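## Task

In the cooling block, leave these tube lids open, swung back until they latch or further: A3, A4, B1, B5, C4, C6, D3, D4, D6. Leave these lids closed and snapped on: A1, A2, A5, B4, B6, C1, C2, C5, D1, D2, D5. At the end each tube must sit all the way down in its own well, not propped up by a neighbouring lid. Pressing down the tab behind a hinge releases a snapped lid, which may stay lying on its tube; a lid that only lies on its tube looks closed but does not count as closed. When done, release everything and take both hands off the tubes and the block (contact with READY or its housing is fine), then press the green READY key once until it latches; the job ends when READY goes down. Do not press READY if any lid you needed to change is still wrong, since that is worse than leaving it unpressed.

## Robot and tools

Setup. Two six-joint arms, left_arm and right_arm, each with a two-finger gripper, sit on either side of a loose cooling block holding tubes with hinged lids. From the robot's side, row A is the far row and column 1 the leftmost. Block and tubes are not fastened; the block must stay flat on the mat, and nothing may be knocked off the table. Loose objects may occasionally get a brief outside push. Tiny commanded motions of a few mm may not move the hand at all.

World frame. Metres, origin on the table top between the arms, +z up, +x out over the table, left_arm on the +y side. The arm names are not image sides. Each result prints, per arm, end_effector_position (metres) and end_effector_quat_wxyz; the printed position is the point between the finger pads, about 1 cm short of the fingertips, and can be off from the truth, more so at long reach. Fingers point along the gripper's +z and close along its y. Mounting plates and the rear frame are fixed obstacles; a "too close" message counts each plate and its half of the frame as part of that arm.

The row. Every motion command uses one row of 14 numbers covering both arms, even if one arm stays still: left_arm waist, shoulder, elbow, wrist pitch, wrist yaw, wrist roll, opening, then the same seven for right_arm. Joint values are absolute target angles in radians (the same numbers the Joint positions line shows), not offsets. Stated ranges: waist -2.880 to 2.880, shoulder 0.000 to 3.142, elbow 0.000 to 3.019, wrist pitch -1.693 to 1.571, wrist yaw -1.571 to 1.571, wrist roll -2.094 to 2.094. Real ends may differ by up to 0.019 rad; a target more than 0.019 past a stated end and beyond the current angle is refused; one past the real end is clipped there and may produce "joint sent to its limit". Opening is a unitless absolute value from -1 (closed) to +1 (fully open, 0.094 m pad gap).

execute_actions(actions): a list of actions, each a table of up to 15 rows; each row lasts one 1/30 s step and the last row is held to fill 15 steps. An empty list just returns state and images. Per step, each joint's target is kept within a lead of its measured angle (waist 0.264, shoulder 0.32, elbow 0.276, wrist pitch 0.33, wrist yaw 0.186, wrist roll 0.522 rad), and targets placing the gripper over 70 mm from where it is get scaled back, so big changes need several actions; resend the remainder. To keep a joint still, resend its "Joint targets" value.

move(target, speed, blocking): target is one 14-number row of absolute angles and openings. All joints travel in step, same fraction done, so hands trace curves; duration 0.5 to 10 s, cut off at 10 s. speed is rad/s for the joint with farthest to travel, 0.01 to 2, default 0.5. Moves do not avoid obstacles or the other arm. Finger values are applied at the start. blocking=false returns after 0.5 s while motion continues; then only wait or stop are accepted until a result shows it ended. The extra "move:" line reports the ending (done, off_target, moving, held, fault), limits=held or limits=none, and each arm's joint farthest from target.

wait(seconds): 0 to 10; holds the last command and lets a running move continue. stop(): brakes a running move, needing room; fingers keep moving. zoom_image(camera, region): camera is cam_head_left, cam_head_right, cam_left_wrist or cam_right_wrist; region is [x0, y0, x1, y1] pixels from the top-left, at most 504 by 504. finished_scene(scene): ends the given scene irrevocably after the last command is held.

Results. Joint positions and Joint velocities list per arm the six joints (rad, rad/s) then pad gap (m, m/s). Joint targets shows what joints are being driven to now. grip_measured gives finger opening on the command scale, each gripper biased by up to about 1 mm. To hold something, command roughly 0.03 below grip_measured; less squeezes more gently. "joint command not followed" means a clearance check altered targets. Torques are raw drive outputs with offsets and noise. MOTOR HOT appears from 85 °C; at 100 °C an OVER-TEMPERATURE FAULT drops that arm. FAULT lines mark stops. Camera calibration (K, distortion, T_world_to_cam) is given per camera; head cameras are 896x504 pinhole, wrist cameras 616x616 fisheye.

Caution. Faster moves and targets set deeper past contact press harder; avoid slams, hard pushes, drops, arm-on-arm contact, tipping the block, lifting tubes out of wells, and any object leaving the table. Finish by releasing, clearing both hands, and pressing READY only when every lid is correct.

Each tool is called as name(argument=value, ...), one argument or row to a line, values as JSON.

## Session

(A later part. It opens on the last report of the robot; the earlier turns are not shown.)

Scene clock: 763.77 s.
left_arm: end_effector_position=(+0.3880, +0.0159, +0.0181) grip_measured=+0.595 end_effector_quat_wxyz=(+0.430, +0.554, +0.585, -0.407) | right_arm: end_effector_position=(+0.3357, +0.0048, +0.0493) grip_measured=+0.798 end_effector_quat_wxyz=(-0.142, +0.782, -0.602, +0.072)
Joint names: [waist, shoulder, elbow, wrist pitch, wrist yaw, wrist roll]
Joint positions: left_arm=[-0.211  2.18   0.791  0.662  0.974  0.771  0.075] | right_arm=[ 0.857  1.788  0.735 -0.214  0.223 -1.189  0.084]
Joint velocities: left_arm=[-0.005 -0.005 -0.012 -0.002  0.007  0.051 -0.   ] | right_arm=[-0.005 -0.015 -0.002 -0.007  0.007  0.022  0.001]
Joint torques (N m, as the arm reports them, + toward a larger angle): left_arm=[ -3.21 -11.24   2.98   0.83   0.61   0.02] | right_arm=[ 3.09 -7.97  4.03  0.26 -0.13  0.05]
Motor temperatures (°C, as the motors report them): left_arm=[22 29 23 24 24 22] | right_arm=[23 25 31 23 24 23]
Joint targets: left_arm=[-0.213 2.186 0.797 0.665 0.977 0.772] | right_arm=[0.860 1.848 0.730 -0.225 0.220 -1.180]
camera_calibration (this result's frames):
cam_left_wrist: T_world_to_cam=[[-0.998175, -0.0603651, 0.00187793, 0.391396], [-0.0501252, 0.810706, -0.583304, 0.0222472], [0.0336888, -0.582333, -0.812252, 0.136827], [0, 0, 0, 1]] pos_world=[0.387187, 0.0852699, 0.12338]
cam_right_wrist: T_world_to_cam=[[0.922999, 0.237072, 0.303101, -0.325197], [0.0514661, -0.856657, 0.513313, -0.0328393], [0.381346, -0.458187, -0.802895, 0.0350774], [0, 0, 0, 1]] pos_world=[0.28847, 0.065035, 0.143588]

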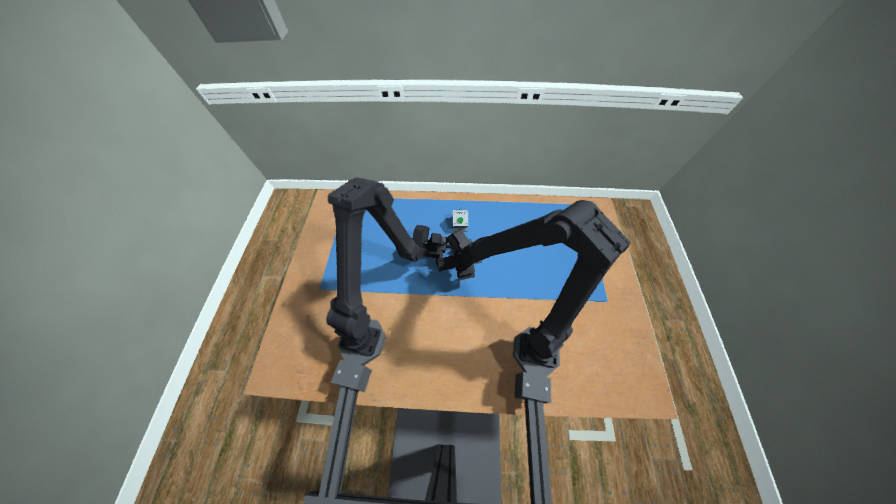

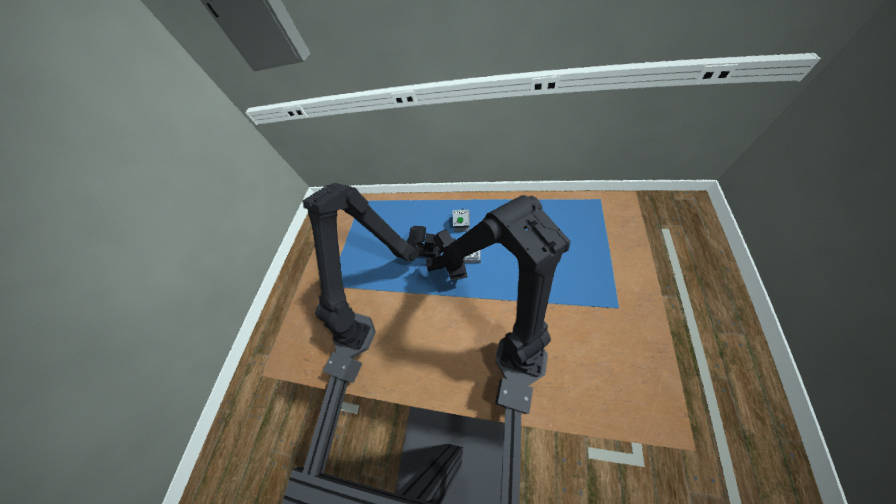

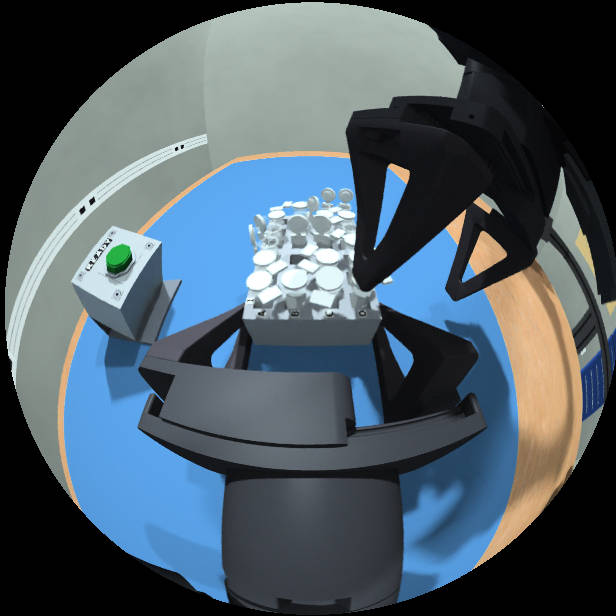

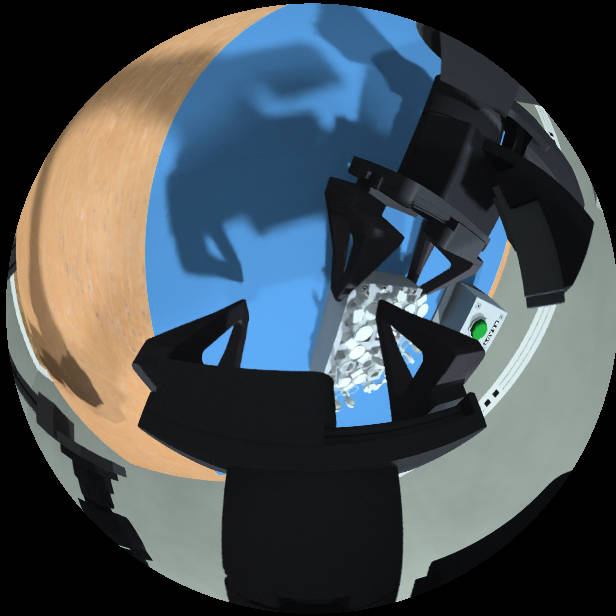

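execute_actions(
  actions=[
    [[-0.213,2.186,0.797,0.665,0.977,0.772,0.58,0.86,1.83,0.73,-0.22,0.22,-1.18,0.80],[-0.213,2.186,0.797,0.665,0.977,0.772,0.58,0.86,1.81,0.73,-0.215,0.22,-1.18,0.80],[-0.213,2.186,0.797,0.665,0.977,0.772,0.58,0.86,1.795,0.73,-0.215,0.22,-1.18,0.80],[-0.213,2.186,0.797,0.665,0.977,0.772,0.58,0.86,1.785,0.74,-0.215,0.22,-1.18,0.80],[-0.213,2.186,0.797,0.665,0.977,0.772,0.58,0.855,1.777,0.75,-0.215,0.22,-1.18,0.80],[-0.213,2.186,0.797,0.665,0.977,0.772,0.58,0.85,1.77,0.76,-0.215,0.22,-1.18,0.80],[-0.213,2.186,0.797,0.665,0.977,0.772,0.58,0.845,1.765,0.77,-0.215,0.22,-1.18,0.80],[-0.213,2.186,0.797,0.665,0.977,0.772,0.58,0.84,1.765,0.775,-0.215,0.22,-1.18,0.84],[-0.213,2.186,0.797,0.665,0.977,0.772,0.58,0.835,1.765,0.78,-0.215,0.22,-1.18,0.88],[-0.213,2.186,0.797,0.665,0.977,0.772,0.58,0.83,1.765,0.785,-0.215,0.22,-1.18,0.92],[-0.213,2.186,0.797,0.665,0.977,0.772,0.58,0.826,1.765,0.79,-0.215,0.22,-1.18,0.95]],
    [[-0.213,2.186,0.797,0.665,0.977,0.772,0.58,0.826,1.775,0.79,-0.215,0.22,-1.18,0.95],[-0.213,2.186,0.797,0.665,0.977,0.772,0.58,0.826,1.783,0.79,-0.215,0.22,-1.18,0.95],[-0.213,2.186,0.797,0.665,0.977,0.772,0.58,0.826,1.79,0.79,-0.215,0.22,-1.18,0.95],[-0.213,2.186,0.797,0.665,0.977,0.772,0.58,0.826,1.796,0.79,-0.215,0.22,-1.18,0.95],[-0.213,2.186,0.797,0.665,0.977,0.772,0.58,0.826,1.802,0.79,-0.215,0.22,-1.18,0.95],[-0.213,2.186,0.797,0.665,0.977,0.772,0.58,0.826,1.806,0.79,-0.215,0.22,-1.18,0.95]],
  ],
)

zoom_image(
  camera="cam_left_wrist",
  region=[270, 200, 410, 330],
)

zoom_image(
  camera="cam_right_wrist",
  region=[320, 250, 440, 370],
)

Scene clock: 779.73 s.
left_arm: end_effector_position=(+0.3880, +0.0159, +0.0181) grip_measured=+0.595 end_effector_quat_wxyz=(+0.430, +0.554, +0.585, -0.407) | right_arm: end_effector_position=(+0.3494, +0.0058, +0.0526) grip_measured=+0.948 end_effector_quat_wxyz=(-0.149, +0.775, -0.610, +0.075)
Joint names: [waist, shoulder, elbow, wrist pitch, wrist yaw, wrist roll]
Joint positions: left_arm=[-0.211  2.18   0.791  0.662  0.974  0.771  0.075] | right_arm=[ 0.84   1.792  0.758 -0.214  0.222 -1.188  0.092]
Joint velocities: left_arm=[ 0.005 -0.015 -0.007  0.017  0.022 -0.007 -0.   ] | right_arm=[-0.005 -0.005  0.012 -0.012  0.007 -0.051 -0.001]
Joint torques (N m, as the arm reports them, + toward a larger angle): left_arm=[ -3.34 -11.45   2.86   0.85   0.6    0.01] | right_arm=[  2.25 -10.86   6.33   0.58  -0.07   0.06]
Motor temperatures (°C, as the motors report them): left_arm=[22 29 23 24 24 22] | right_arm=[23 24 30 23 24 23]
Joint targets: left_arm=[-0.213 2.186 0.797 0.665 0.977 0.772] | right_arm=[0.826 1.806 0.790 -0.215 0.220 -1.180]
camera_calibration (this result's frames):
cam_left_wrist: T_world_to_cam=[[-0.998175, -0.0603651, 0.00187793, 0.391396], [-0.0501252, 0.810706, -0.583304, 0.0222472], [0.0336888, -0.582333, -0.812252, 0.136827], [0, 0, 0, 1]] pos_world=[0.387187, 0.0852699, 0.12338]
cam_right_wrist: T_world_to_cam=[[0.924087, 0.214551, 0.316276, -0.340077], [0.0278663, -0.863177, 0.504131, -0.0255798], [0.381164, -0.457048, -0.80363, 0.0330588], [0, 0, 0, 1]] pos_world=[0.302373, 0.0659935, 0.147021]

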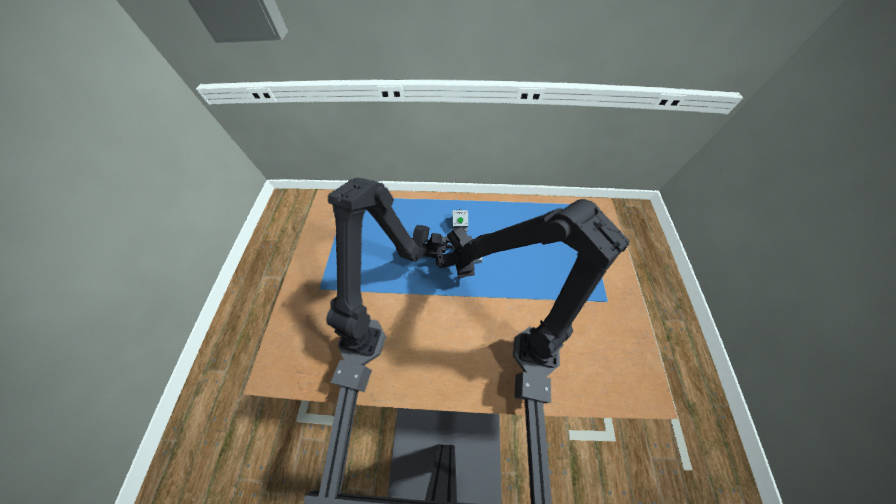

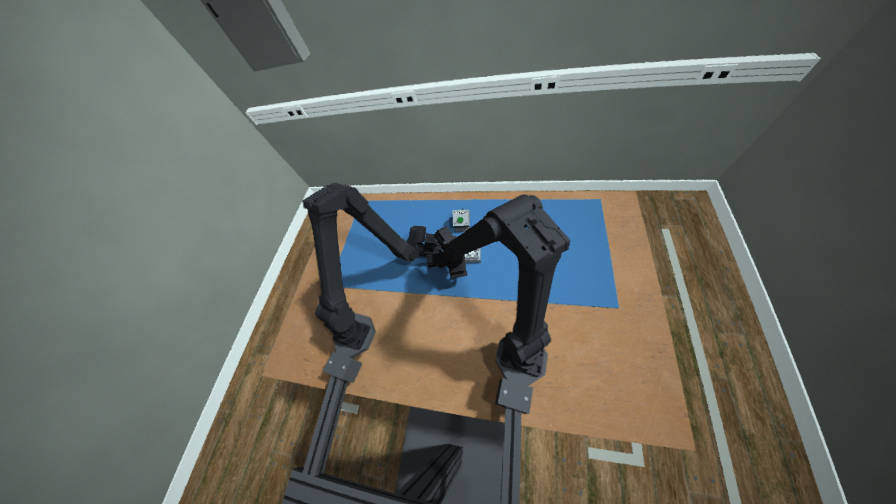

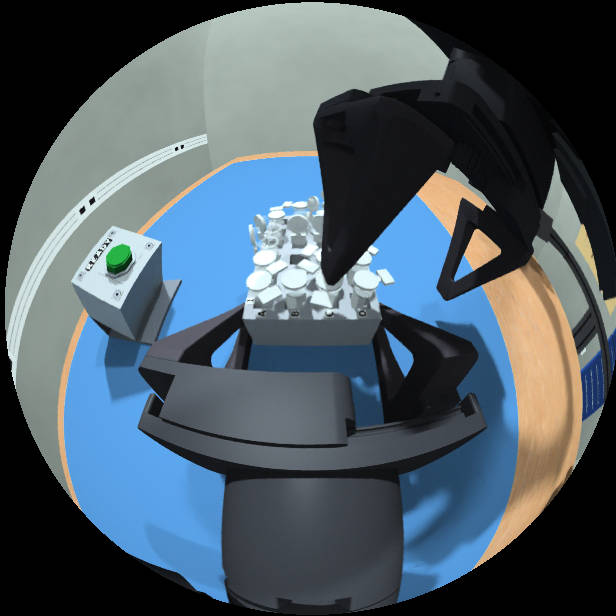

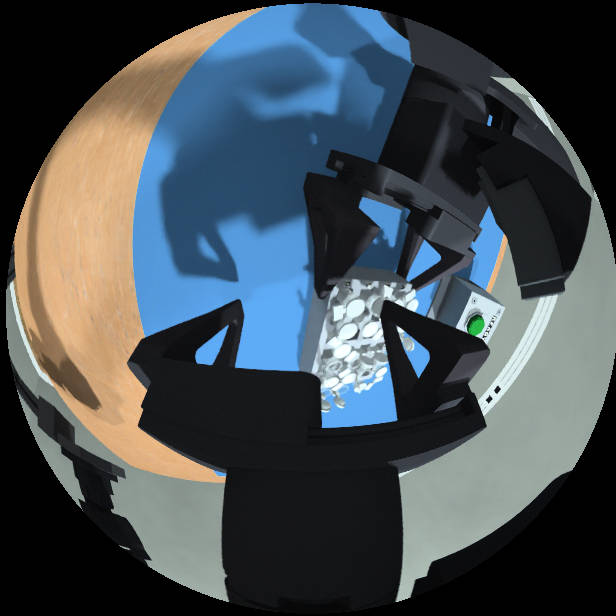

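Region (270, 200, 410, 330) of cam_left_wrist's 616x616 image, scaled by 3.600, with more detail than that image has; it fills the top 468 rows of this view, and the rest is white.

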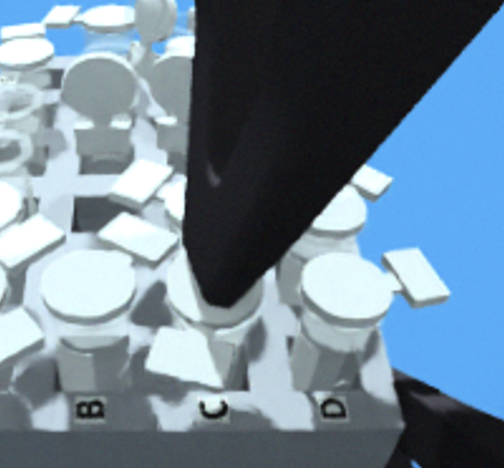

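Region (320, 250, 440, 370) of cam_right_wrist's 616x616 image, scaled by 4.200, with more detail than that image has.

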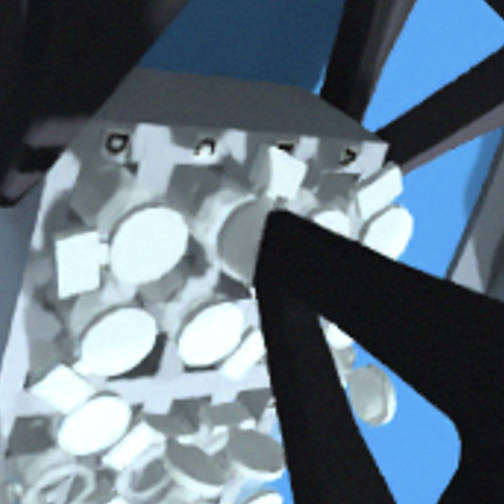

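execute_actions(
  actions=[
    [[-0.213,2.186,0.797,0.665,0.977,0.772,0.58,0.835,1.806,0.775,-0.22,0.22,-1.15,0.97],[-0.213,2.186,0.797,0.665,0.977,0.772,0.58,0.835,1.806,0.76,-0.225,0.22,-1.13,0.99],[-0.213,2.186,0.797,0.665,0.977,0.772,0.58,0.835,1.81,0.753,-0.225,0.22,-1.13,0.99],[-0.213,2.186,0.797,0.665,0.977,0.772,0.58,0.835,1.815,0.753,-0.225,0.22,-1.13,0.99],[-0.213,2.186,0.797,0.665,0.977,0.772,0.58,0.835,1.82,0.753,-0.225,0.22,-1.13,0.99],[-0.213,2.186,0.797,0.665,0.977,0.772,0.58,0.835,1.825,0.753,-0.225,0.22,-1.13,0.99],[-0.213,2.186,0.797,0.665,0.977,0.772,0.58,0.835,1.83,0.753,-0.225,0.22,-1.13,0.99],[-0.213,2.186,0.797,0.665,0.977,0.772,0.58,0.835,1.836,0.753,-0.225,0.22,-1.13,0.99],[-0.213,2.186,0.797,0.665,0.977,0.772,0.58,0.835,1.842,0.753,-0.225,0.22,-1.13,0.99],[-0.213,2.186,0.797,0.665,0.977,0.772,0.58,0.835,1.848,0.753,-0.225,0.22,-1.13,0.99],[-0.213,2.186,0.797,0.665,0.977,0.772,0.58,0.835,1.854,0.753,-0.225,0.22,-1.13,0.99],[-0.213,2.186,0.797,0.665,0.977,0.772,0.58,0.835,1.86,0.753,-0.225,0.22,-1.13,0.99],[-0.213,2.186,0.797,0.665,0.977,0.772,0.58,0.835,1.865,0.753,-0.225,0.22,-1.13,0.99]],
  ],
)

zoom_image(
  camera="cam_left_wrist",
  region=[270, 200, 410, 330],
)

Scene clock: 790.87 s.
left_arm: end_effector_position=(+0.3880, +0.0159, +0.0181) grip_measured=+0.595 end_effector_quat_wxyz=(+0.430, +0.554, +0.585, -0.407) | right_arm: end_effector_position=(+0.3476, +0.0048, +0.0478) grip_measured=+0.988 end_effector_quat_wxyz=(-0.145, +0.762, -0.627, +0.071)
Joint names: [waist, shoulder, elbow, wrist pitch, wrist yaw, wrist roll]
Joint positions: left_arm=[-0.211  2.18   0.791  0.662  0.974  0.771  0.075] | right_arm=[ 0.84   1.805  0.759 -0.214  0.225 -1.142  0.093]
Joint velocities: left_arm=[-0.015 -0.005 -0.012  0.002 -0.066 -0.081 -0.   ] | right_arm=[ 0.005 -0.015 -0.002 -0.002 -0.066  0.007  0.   ]
Joint torques (N m, as the arm reports them, + toward a larger angle): left_arm=[ -3.14 -11.4    2.88   0.85   0.62   0.01] | right_arm=[ 1.63 -7.81  4.15  0.55 -0.22  0.09]
Motor temperatures (°C, as the motors report them): left_arm=[22 29 23 24 24 22] | right_arm=[23 24 31 23 24 23]
Joint targets: left_arm=[-0.213 2.186 0.797 0.665 0.977 0.772] | right_arm=[0.835 1.865 0.753 -0.225 0.220 -1.130]
camera_calibration (this result's frames):
cam_left_wrist: T_world_to_cam=[[-0.998175, -0.0603651, 0.00187793, 0.391396], [-0.0501252, 0.810706, -0.583304, 0.0222472], [0.0336888, -0.582333, -0.812252, 0.136827], [0, 0, 0, 1]] pos_world=[0.387187, 0.0852699, 0.12338]
cam_right_wrist: T_world_to_cam=[[0.93648, 0.174132, 0.304438, -0.340186], [-0.0015623, -0.865958, 0.500115, -0.0135254], [0.350717, -0.468823, -0.81068, 0.0403504], [0, 0, 0, 1]] pos_world=[0.304405, 0.0664422, 0.143041]

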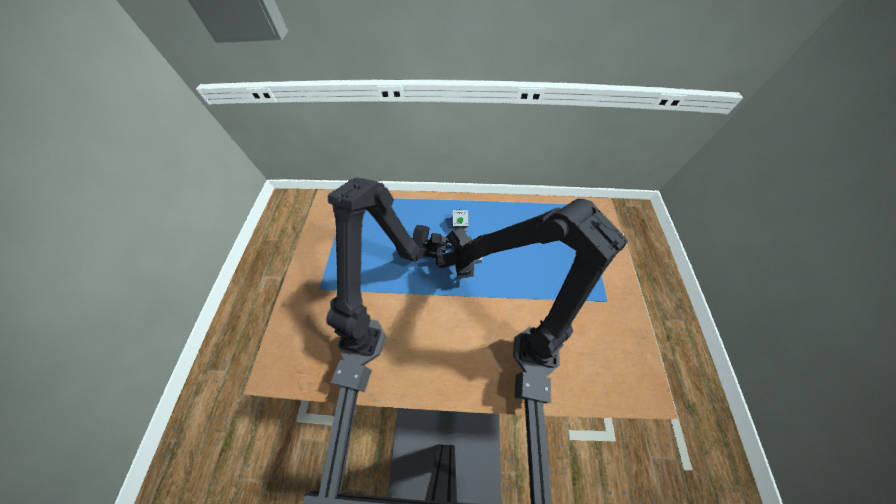

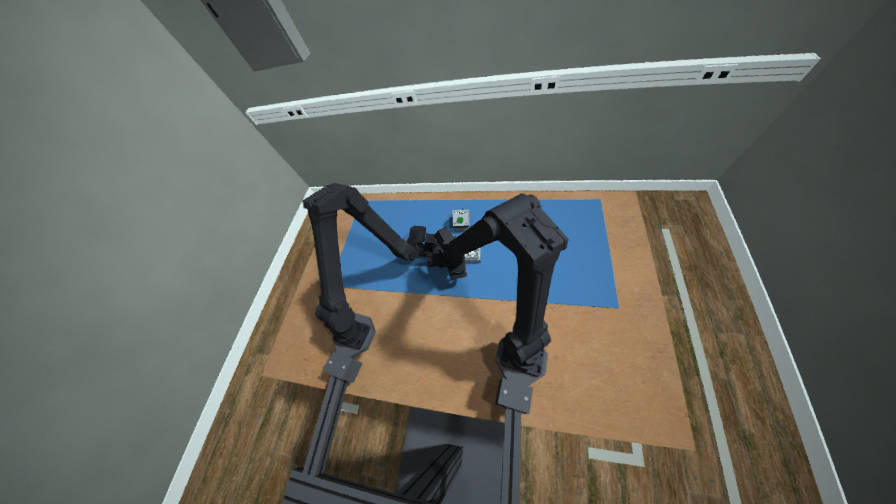

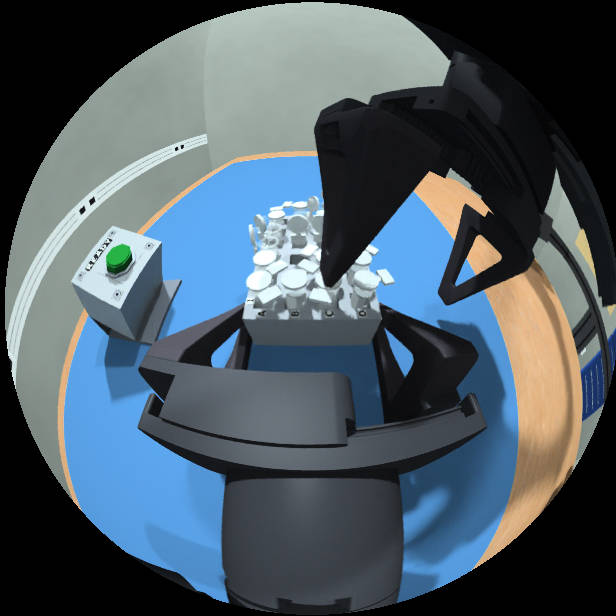

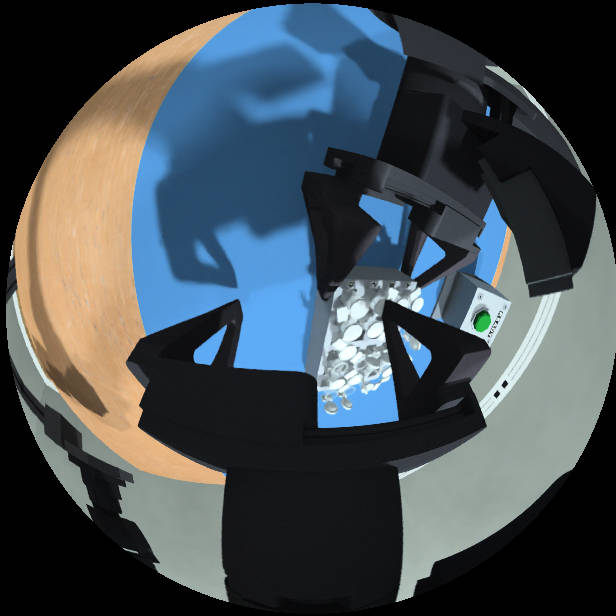

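Region (270, 200, 410, 330) of cam_left_wrist's 616x616 image, scaled by 3.600, with more detail than that image has; it fills the top 468 rows of this view, and the rest is white.

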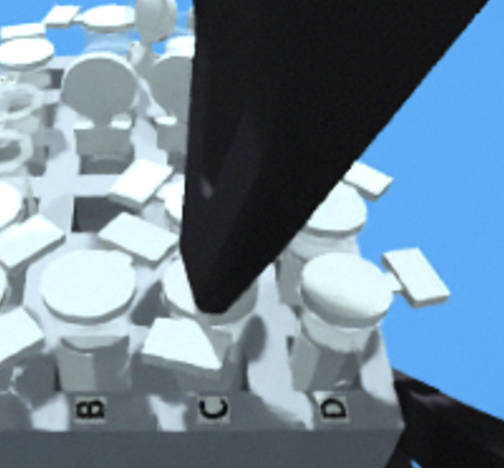

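execute_actions(
  actions=[
    [[-0.213,2.186,0.797,0.665,0.977,0.772,0.58,0.835,1.845,0.753,-0.22,0.22,-1.13,0.97],[-0.213,2.186,0.797,0.665,0.977,0.772,0.58,0.835,1.825,0.753,-0.22,0.22,-1.13,0.95],[-0.213,2.186,0.797,0.665,0.977,0.772,0.58,0.835,1.81,0.753,-0.22,0.22,-1.13,0.93],[-0.213,2.186,0.797,0.665,0.977,0.772,0.58,0.835,1.80,0.753,-0.22,0.22,-1.13,0.915],[-0.213,2.186,0.797,0.665,0.977,0.772,0.58,0.835,1.79,0.753,-0.22,0.22,-1.13,0.915],[-0.213,2.186,0.797,0.665,0.977,0.772,0.58,0.835,1.78,0.753,-0.22,0.22,-1.13,0.915],[-0.213,2.186,0.797,0.665,0.977,0.772,0.58,0.835,1.77,0.753,-0.22,0.22,-1.13,0.915],[-0.213,2.186,0.797,0.665,0.977,0.772,0.58,0.835,1.76,0.753,-0.22,0.22,-1.13,0.915]],
  ],
)

move(
  target=[-0.213,2.186,0.797,0.665,0.977,0.772,0.58,0.665,1.745,0.82,-0.278,0.055,-2.01,0.915],
  speed=0.5,
)

Scene clock: 831.00 s.
left_arm: end_effector_position=(+0.3880, +0.0159, +0.0181) grip_measured=+0.595 end_effector_quat_wxyz=(+0.430, +0.554, +0.585, -0.407) | right_arm: end_effector_position=(+0.3554, +0.0080, +0.0653) grip_measured=+0.917 end_effector_quat_wxyz=(-0.165, +0.756, -0.629, +0.075)
Joint names: [waist, shoulder, elbow, wrist pitch, wrist yaw, wrist roll]
Joint positions: left_arm=[-0.211  2.18   0.791  0.662  0.974  0.771  0.075] | right_arm=[ 0.84   1.763  0.759 -0.214  0.223 -1.139  0.09 ]
Joint velocities: left_arm=[-0.015 -0.015 -0.027 -0.002 -0.081  0.037 -0.   ] | right_arm=[-0.015 -0.015 -0.007 -0.007  0.007 -0.037 -0.   ]
Joint torques (N m, as the arm reports them, + toward a larger angle): left_arm=[ -3.34 -11.22   2.96   0.79   0.61   0.01] | right_arm=[  1.69 -12.52   4.1    0.57  -0.12   0.14]
Motor temperatures (°C, as the motors report them): left_arm=[22 29 23 24 24 22] | right_arm=[23 24 30 23 24 23]
Joint targets: left_arm=[-0.213 2.186 0.797 0.665 0.977 0.772] | right_arm=[0.835 1.760 0.753 -0.220 0.220 -1.130]
camera_calibration (this result's frames):
cam_left_wrist: T_world_to_cam=[[-0.998175, -0.0603651, 0.00187793, 0.391396], [-0.0501252, 0.810706, -0.583304, 0.0222472], [0.0336888, -0.582333, -0.812252, 0.136827], [0, 0, 0, 1]] pos_world=[0.387187, 0.0852699, 0.12338]
cam_right_wrist: T_world_to_cam=[[0.92816, 0.156714, 0.337581, -0.352452], [-0.0243056, -0.879571, 0.475146, -0.0096086], [0.371388, -0.449217, -0.812573, 0.0459213], [0, 0, 0, 1]] pos_world=[0.309844, 0.0674112, 0.160861]

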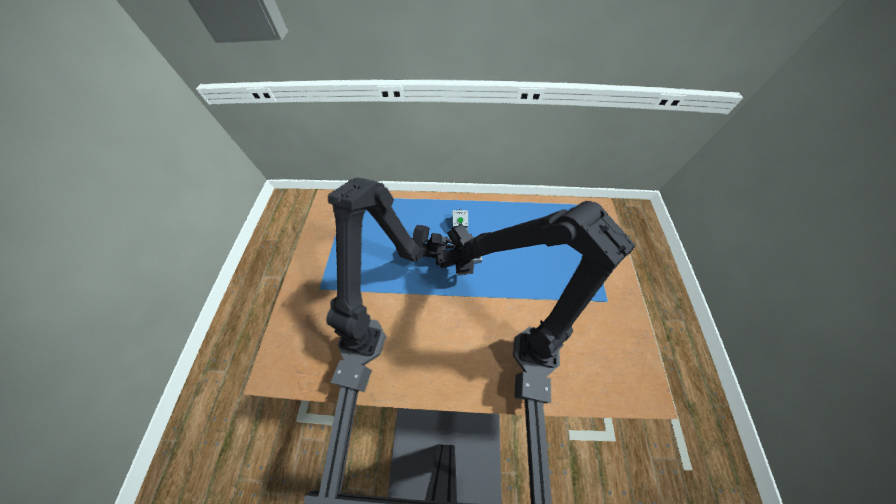

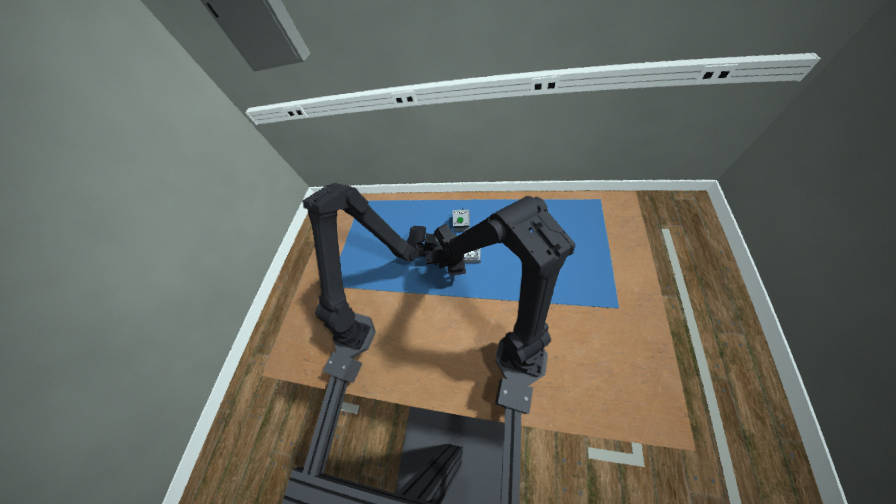

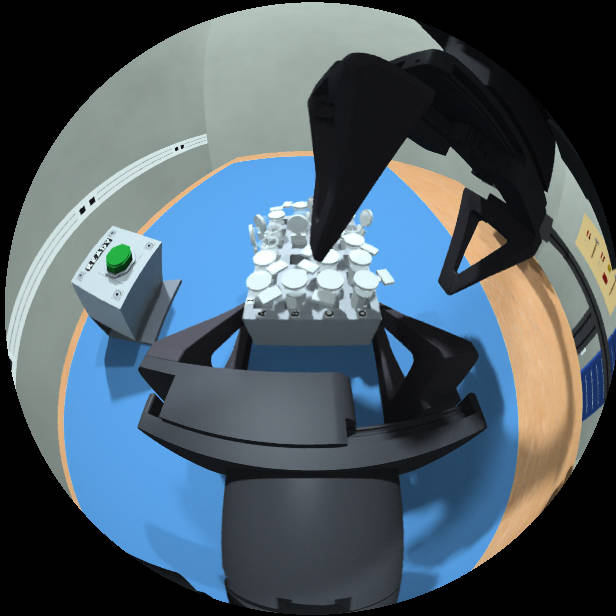

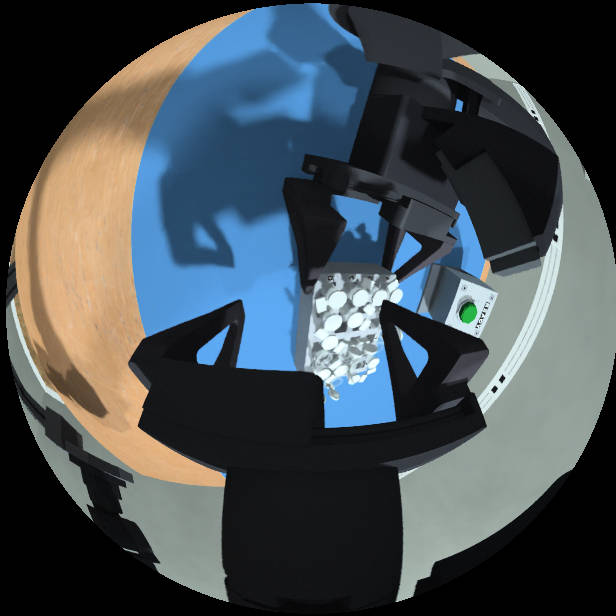

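Scene clock: 833.53 s.
left_arm: end_effector_position=(+0.3880, +0.0159, +0.0181) grip_measured=+0.595 end_effector_quat_wxyz=(+0.430, +0.554, +0.585, -0.407) | right_arm: end_effector_position=(+0.3811, -0.0283, +0.0608) grip_measured=+0.917 end_effector_quat_wxyz=(-0.149, +0.934, -0.317, +0.074)
Joint names: [waist, shoulder, elbow, wrist pitch, wrist yaw, wrist roll]
Joint positions: left_arm=[-0.211  2.18   0.791  0.662  0.974  0.771  0.075] | right_arm=[ 0.679  1.755  0.782 -0.261  0.058 -2.     0.09 ]
Joint velocities: left_arm=[-0.005 -0.015  0.012 -0.032 -0.051  0.051 -0.   ] | right_arm=[-0.005  0.015 -0.002 -0.007 -0.007  0.051 -0.   ]
Joint torques (N m, as the arm reports them, + toward a larger angle): left_arm=[ -3.42 -11.53   2.95   0.77   0.62   0.  ] | right_arm=[  0.89 -13.05   6.93  -0.06  -0.24  -0.05]
Motor temperatures (°C, as the motors report them): left_arm=[22 29 23 24 24 22] | right_arm=[23 24 30 23 24 23]
Joint targets: left_arm=[-0.213 2.186 0.797 0.665 0.977 0.772] | right_arm=[0.665 1.745 0.820 -0.278 0.055 -2.010]
move: off_target (right_arm); limits=none; left_arm: farthest joint: the shoulder, 0.006 radians from its target (0.006 radians at the start); right_arm: farthest joint: the elbow, 0.038 radians from its target (0.061 radians at the start)
camera_calibration (this result's frames):
cam_left_wrist: T_world_to_cam=[[-0.998175, -0.0603651, 0.00187793, 0.391396], [-0.0501252, 0.810706, -0.583304, 0.0222472], [0.0336888, -0.582333, -0.812252, 0.136827], [0, 0, 0, 1]] pos_world=[0.387187, 0.0852699, 0.12338]
cam_right_wrist: T_world_to_cam=[[0.570566, 0.75674, 0.319059, -0.214705], [0.503015, -0.62912, 0.592608, -0.239844], [0.649177, -0.17763, -0.739606, -0.0861532], [0, 0, 0, 1]] pos_world=[0.299077, -0.00371815, 0.146917]

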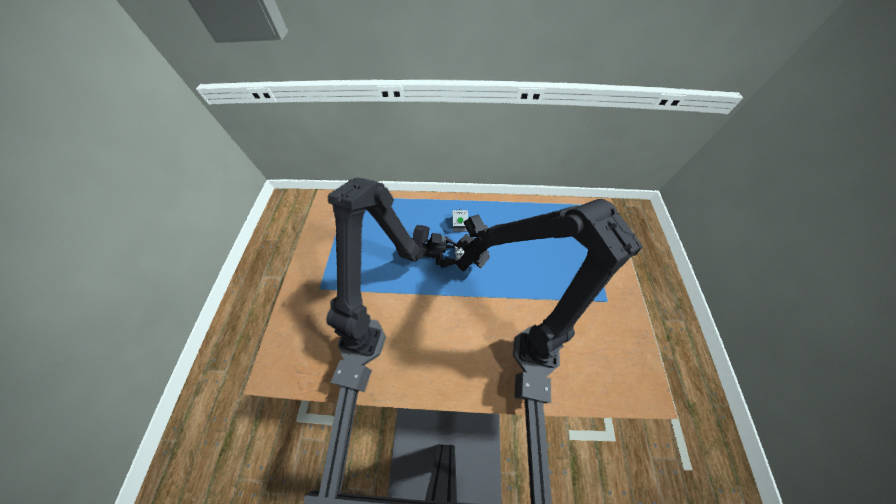

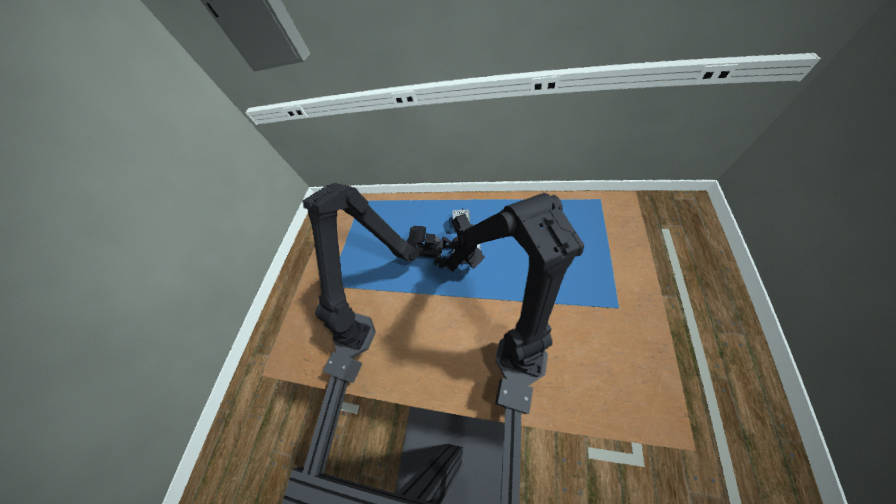

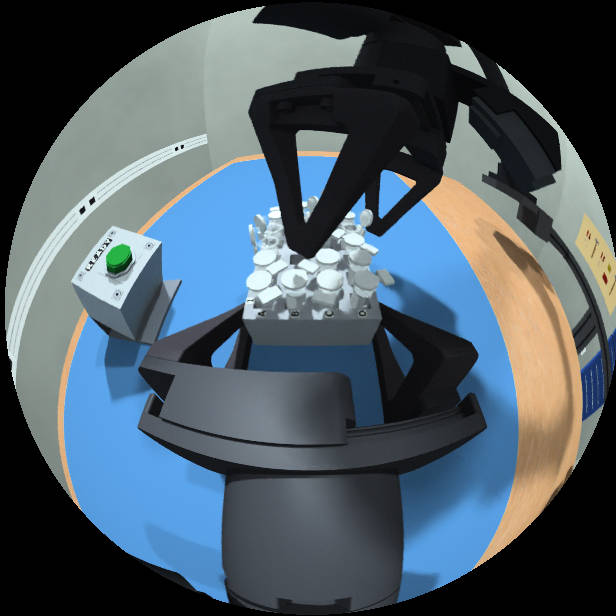

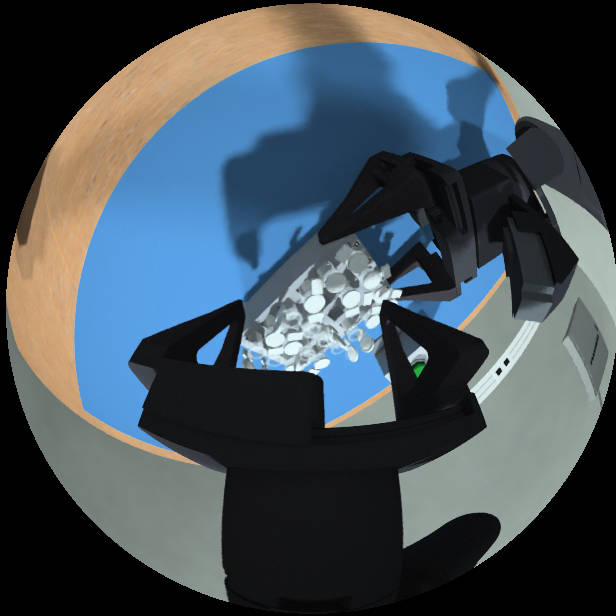

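execute_actions(
  actions=[
    [[-0.213,2.186,0.797,0.665,0.977,0.772,0.58,0.675,1.76,0.80,-0.27,0.055,-2.01,0.915],[-0.213,2.186,0.797,0.665,0.977,0.772,0.58,0.675,1.768,0.80,-0.27,0.055,-2.01,0.915],[-0.213,2.186,0.797,0.665,0.977,0.772,0.58,0.675,1.774,0.80,-0.27,0.055,-2.01,0.915],[-0.213,2.186,0.797,0.665,0.977,0.772,0.58,0.675,1.78,0.80,-0.27,0.055,-2.01,0.915],[-0.213,2.186,0.797,0.665,0.977,0.772,0.58,0.675,1.785,0.80,-0.27,0.055,-2.01,0.915],[-0.213,2.186,0.797,0.665,0.977,0.772,0.58,0.675,1.79,0.80,-0.27,0.055,-2.01,0.915]],
  ],
)

zoom_image(
  camera="cam_right_wrist",
  region=[330, 260, 430, 360],
)

zoom_image(
  camera="cam_left_wrist",
  region=[250, 200, 400, 320],
)

Scene clock: 841.93 s.
left_arm: end_effector_position=(+0.3880, +0.0159, +0.0181) grip_measured=+0.595 end_effector_quat_wxyz=(+0.430, +0.554, +0.585, -0.407) | right_arm: end_effector_position=(+0.3761, -0.0293, +0.0505) grip_measured=+0.917 end_effector_quat_wxyz=(-0.140, +0.936, -0.316, +0.066)
Joint names: [waist, shoulder, elbow, wrist pitch, wrist yaw, wrist roll]
Joint positions: left_arm=[-0.211  2.18   0.791  0.662  0.974  0.771  0.075] | right_arm=[ 0.679  1.78   0.782 -0.261  0.058 -2.002  0.09 ]
Joint velocities: left_arm=[-0.015  0.005 -0.012 -0.002  0.007  0.007  0.   ] | right_arm=[-0.005 -0.015  0.007  0.007  0.066 -0.007 -0.001]
Joint torques (N m, as the arm reports them, + toward a larger angle): left_arm=[ -3.12 -11.43   2.96   0.83   0.63   0.01] | right_arm=[  2.39 -10.14   5.6    0.02  -0.24  -0.11]
Motor temperatures (°C, as the motors report them): left_arm=[22 29 23 24 24 22] | right_arm=[23 24 31 23 24 23]
Joint targets: left_arm=[-0.213 2.186 0.797 0.665 0.977 0.772] | right_arm=[0.675 1.790 0.800 -0.270 0.055 -2.010]
camera_calibration (this result's frames):
cam_left_wrist: T_world_to_cam=[[-0.998175, -0.0603651, 0.00187793, 0.391396], [-0.0501252, 0.810706, -0.583304, 0.0222472], [0.0336888, -0.582333, -0.812252, 0.136827], [0, 0, 0, 1]] pos_world=[0.387187, 0.0852699, 0.12338]
cam_right_wrist: T_world_to_cam=[[0.573299, 0.763206, 0.298069, -0.207568], [0.518381, -0.619584, 0.589404, -0.237177], [0.634515, -0.183391, -0.750838, -0.0847686], [0, 0, 0, 1]] pos_world=[0.295734, -0.0040796, 0.138015]

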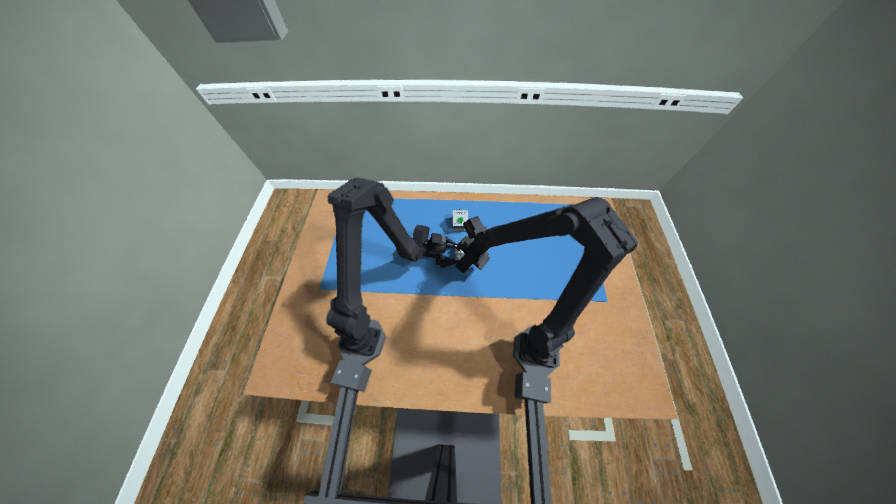

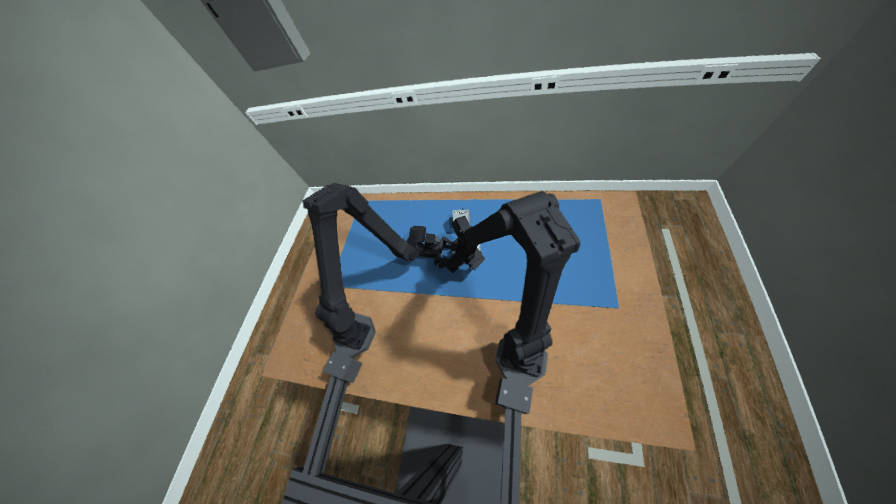

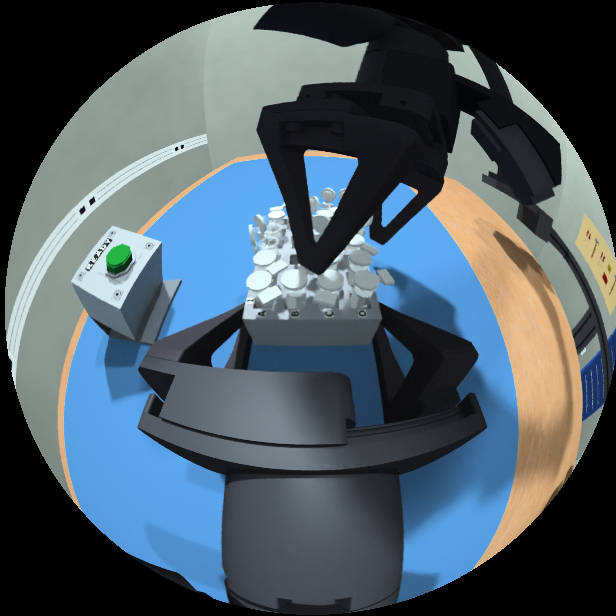

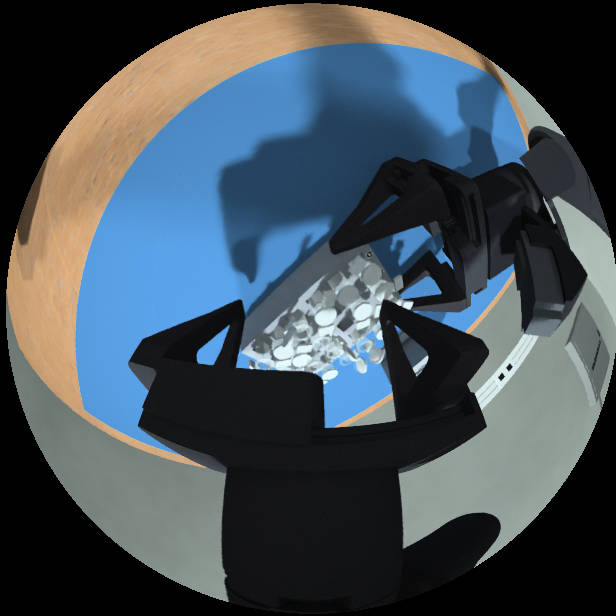

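Region (330, 260, 430, 360) of cam_right_wrist's 616x616 image, scaled by 5.040, with more detail than that image has.

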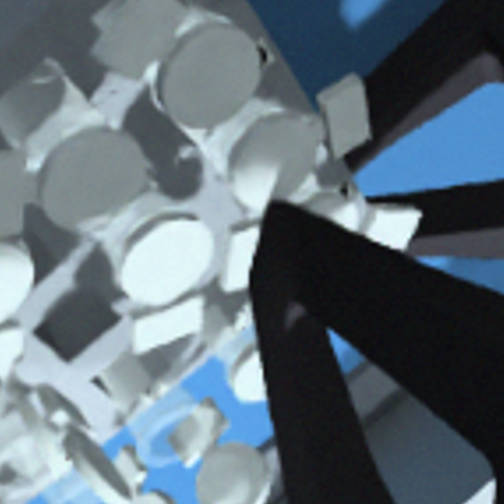

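Region (250, 200, 400, 320) of cam_left_wrist's 616x616 image, scaled by 3.360, with more detail than that image has; it fills the top 403 rows of this view, and the rest is white.

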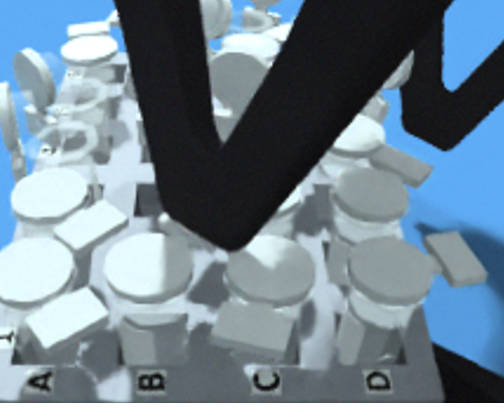

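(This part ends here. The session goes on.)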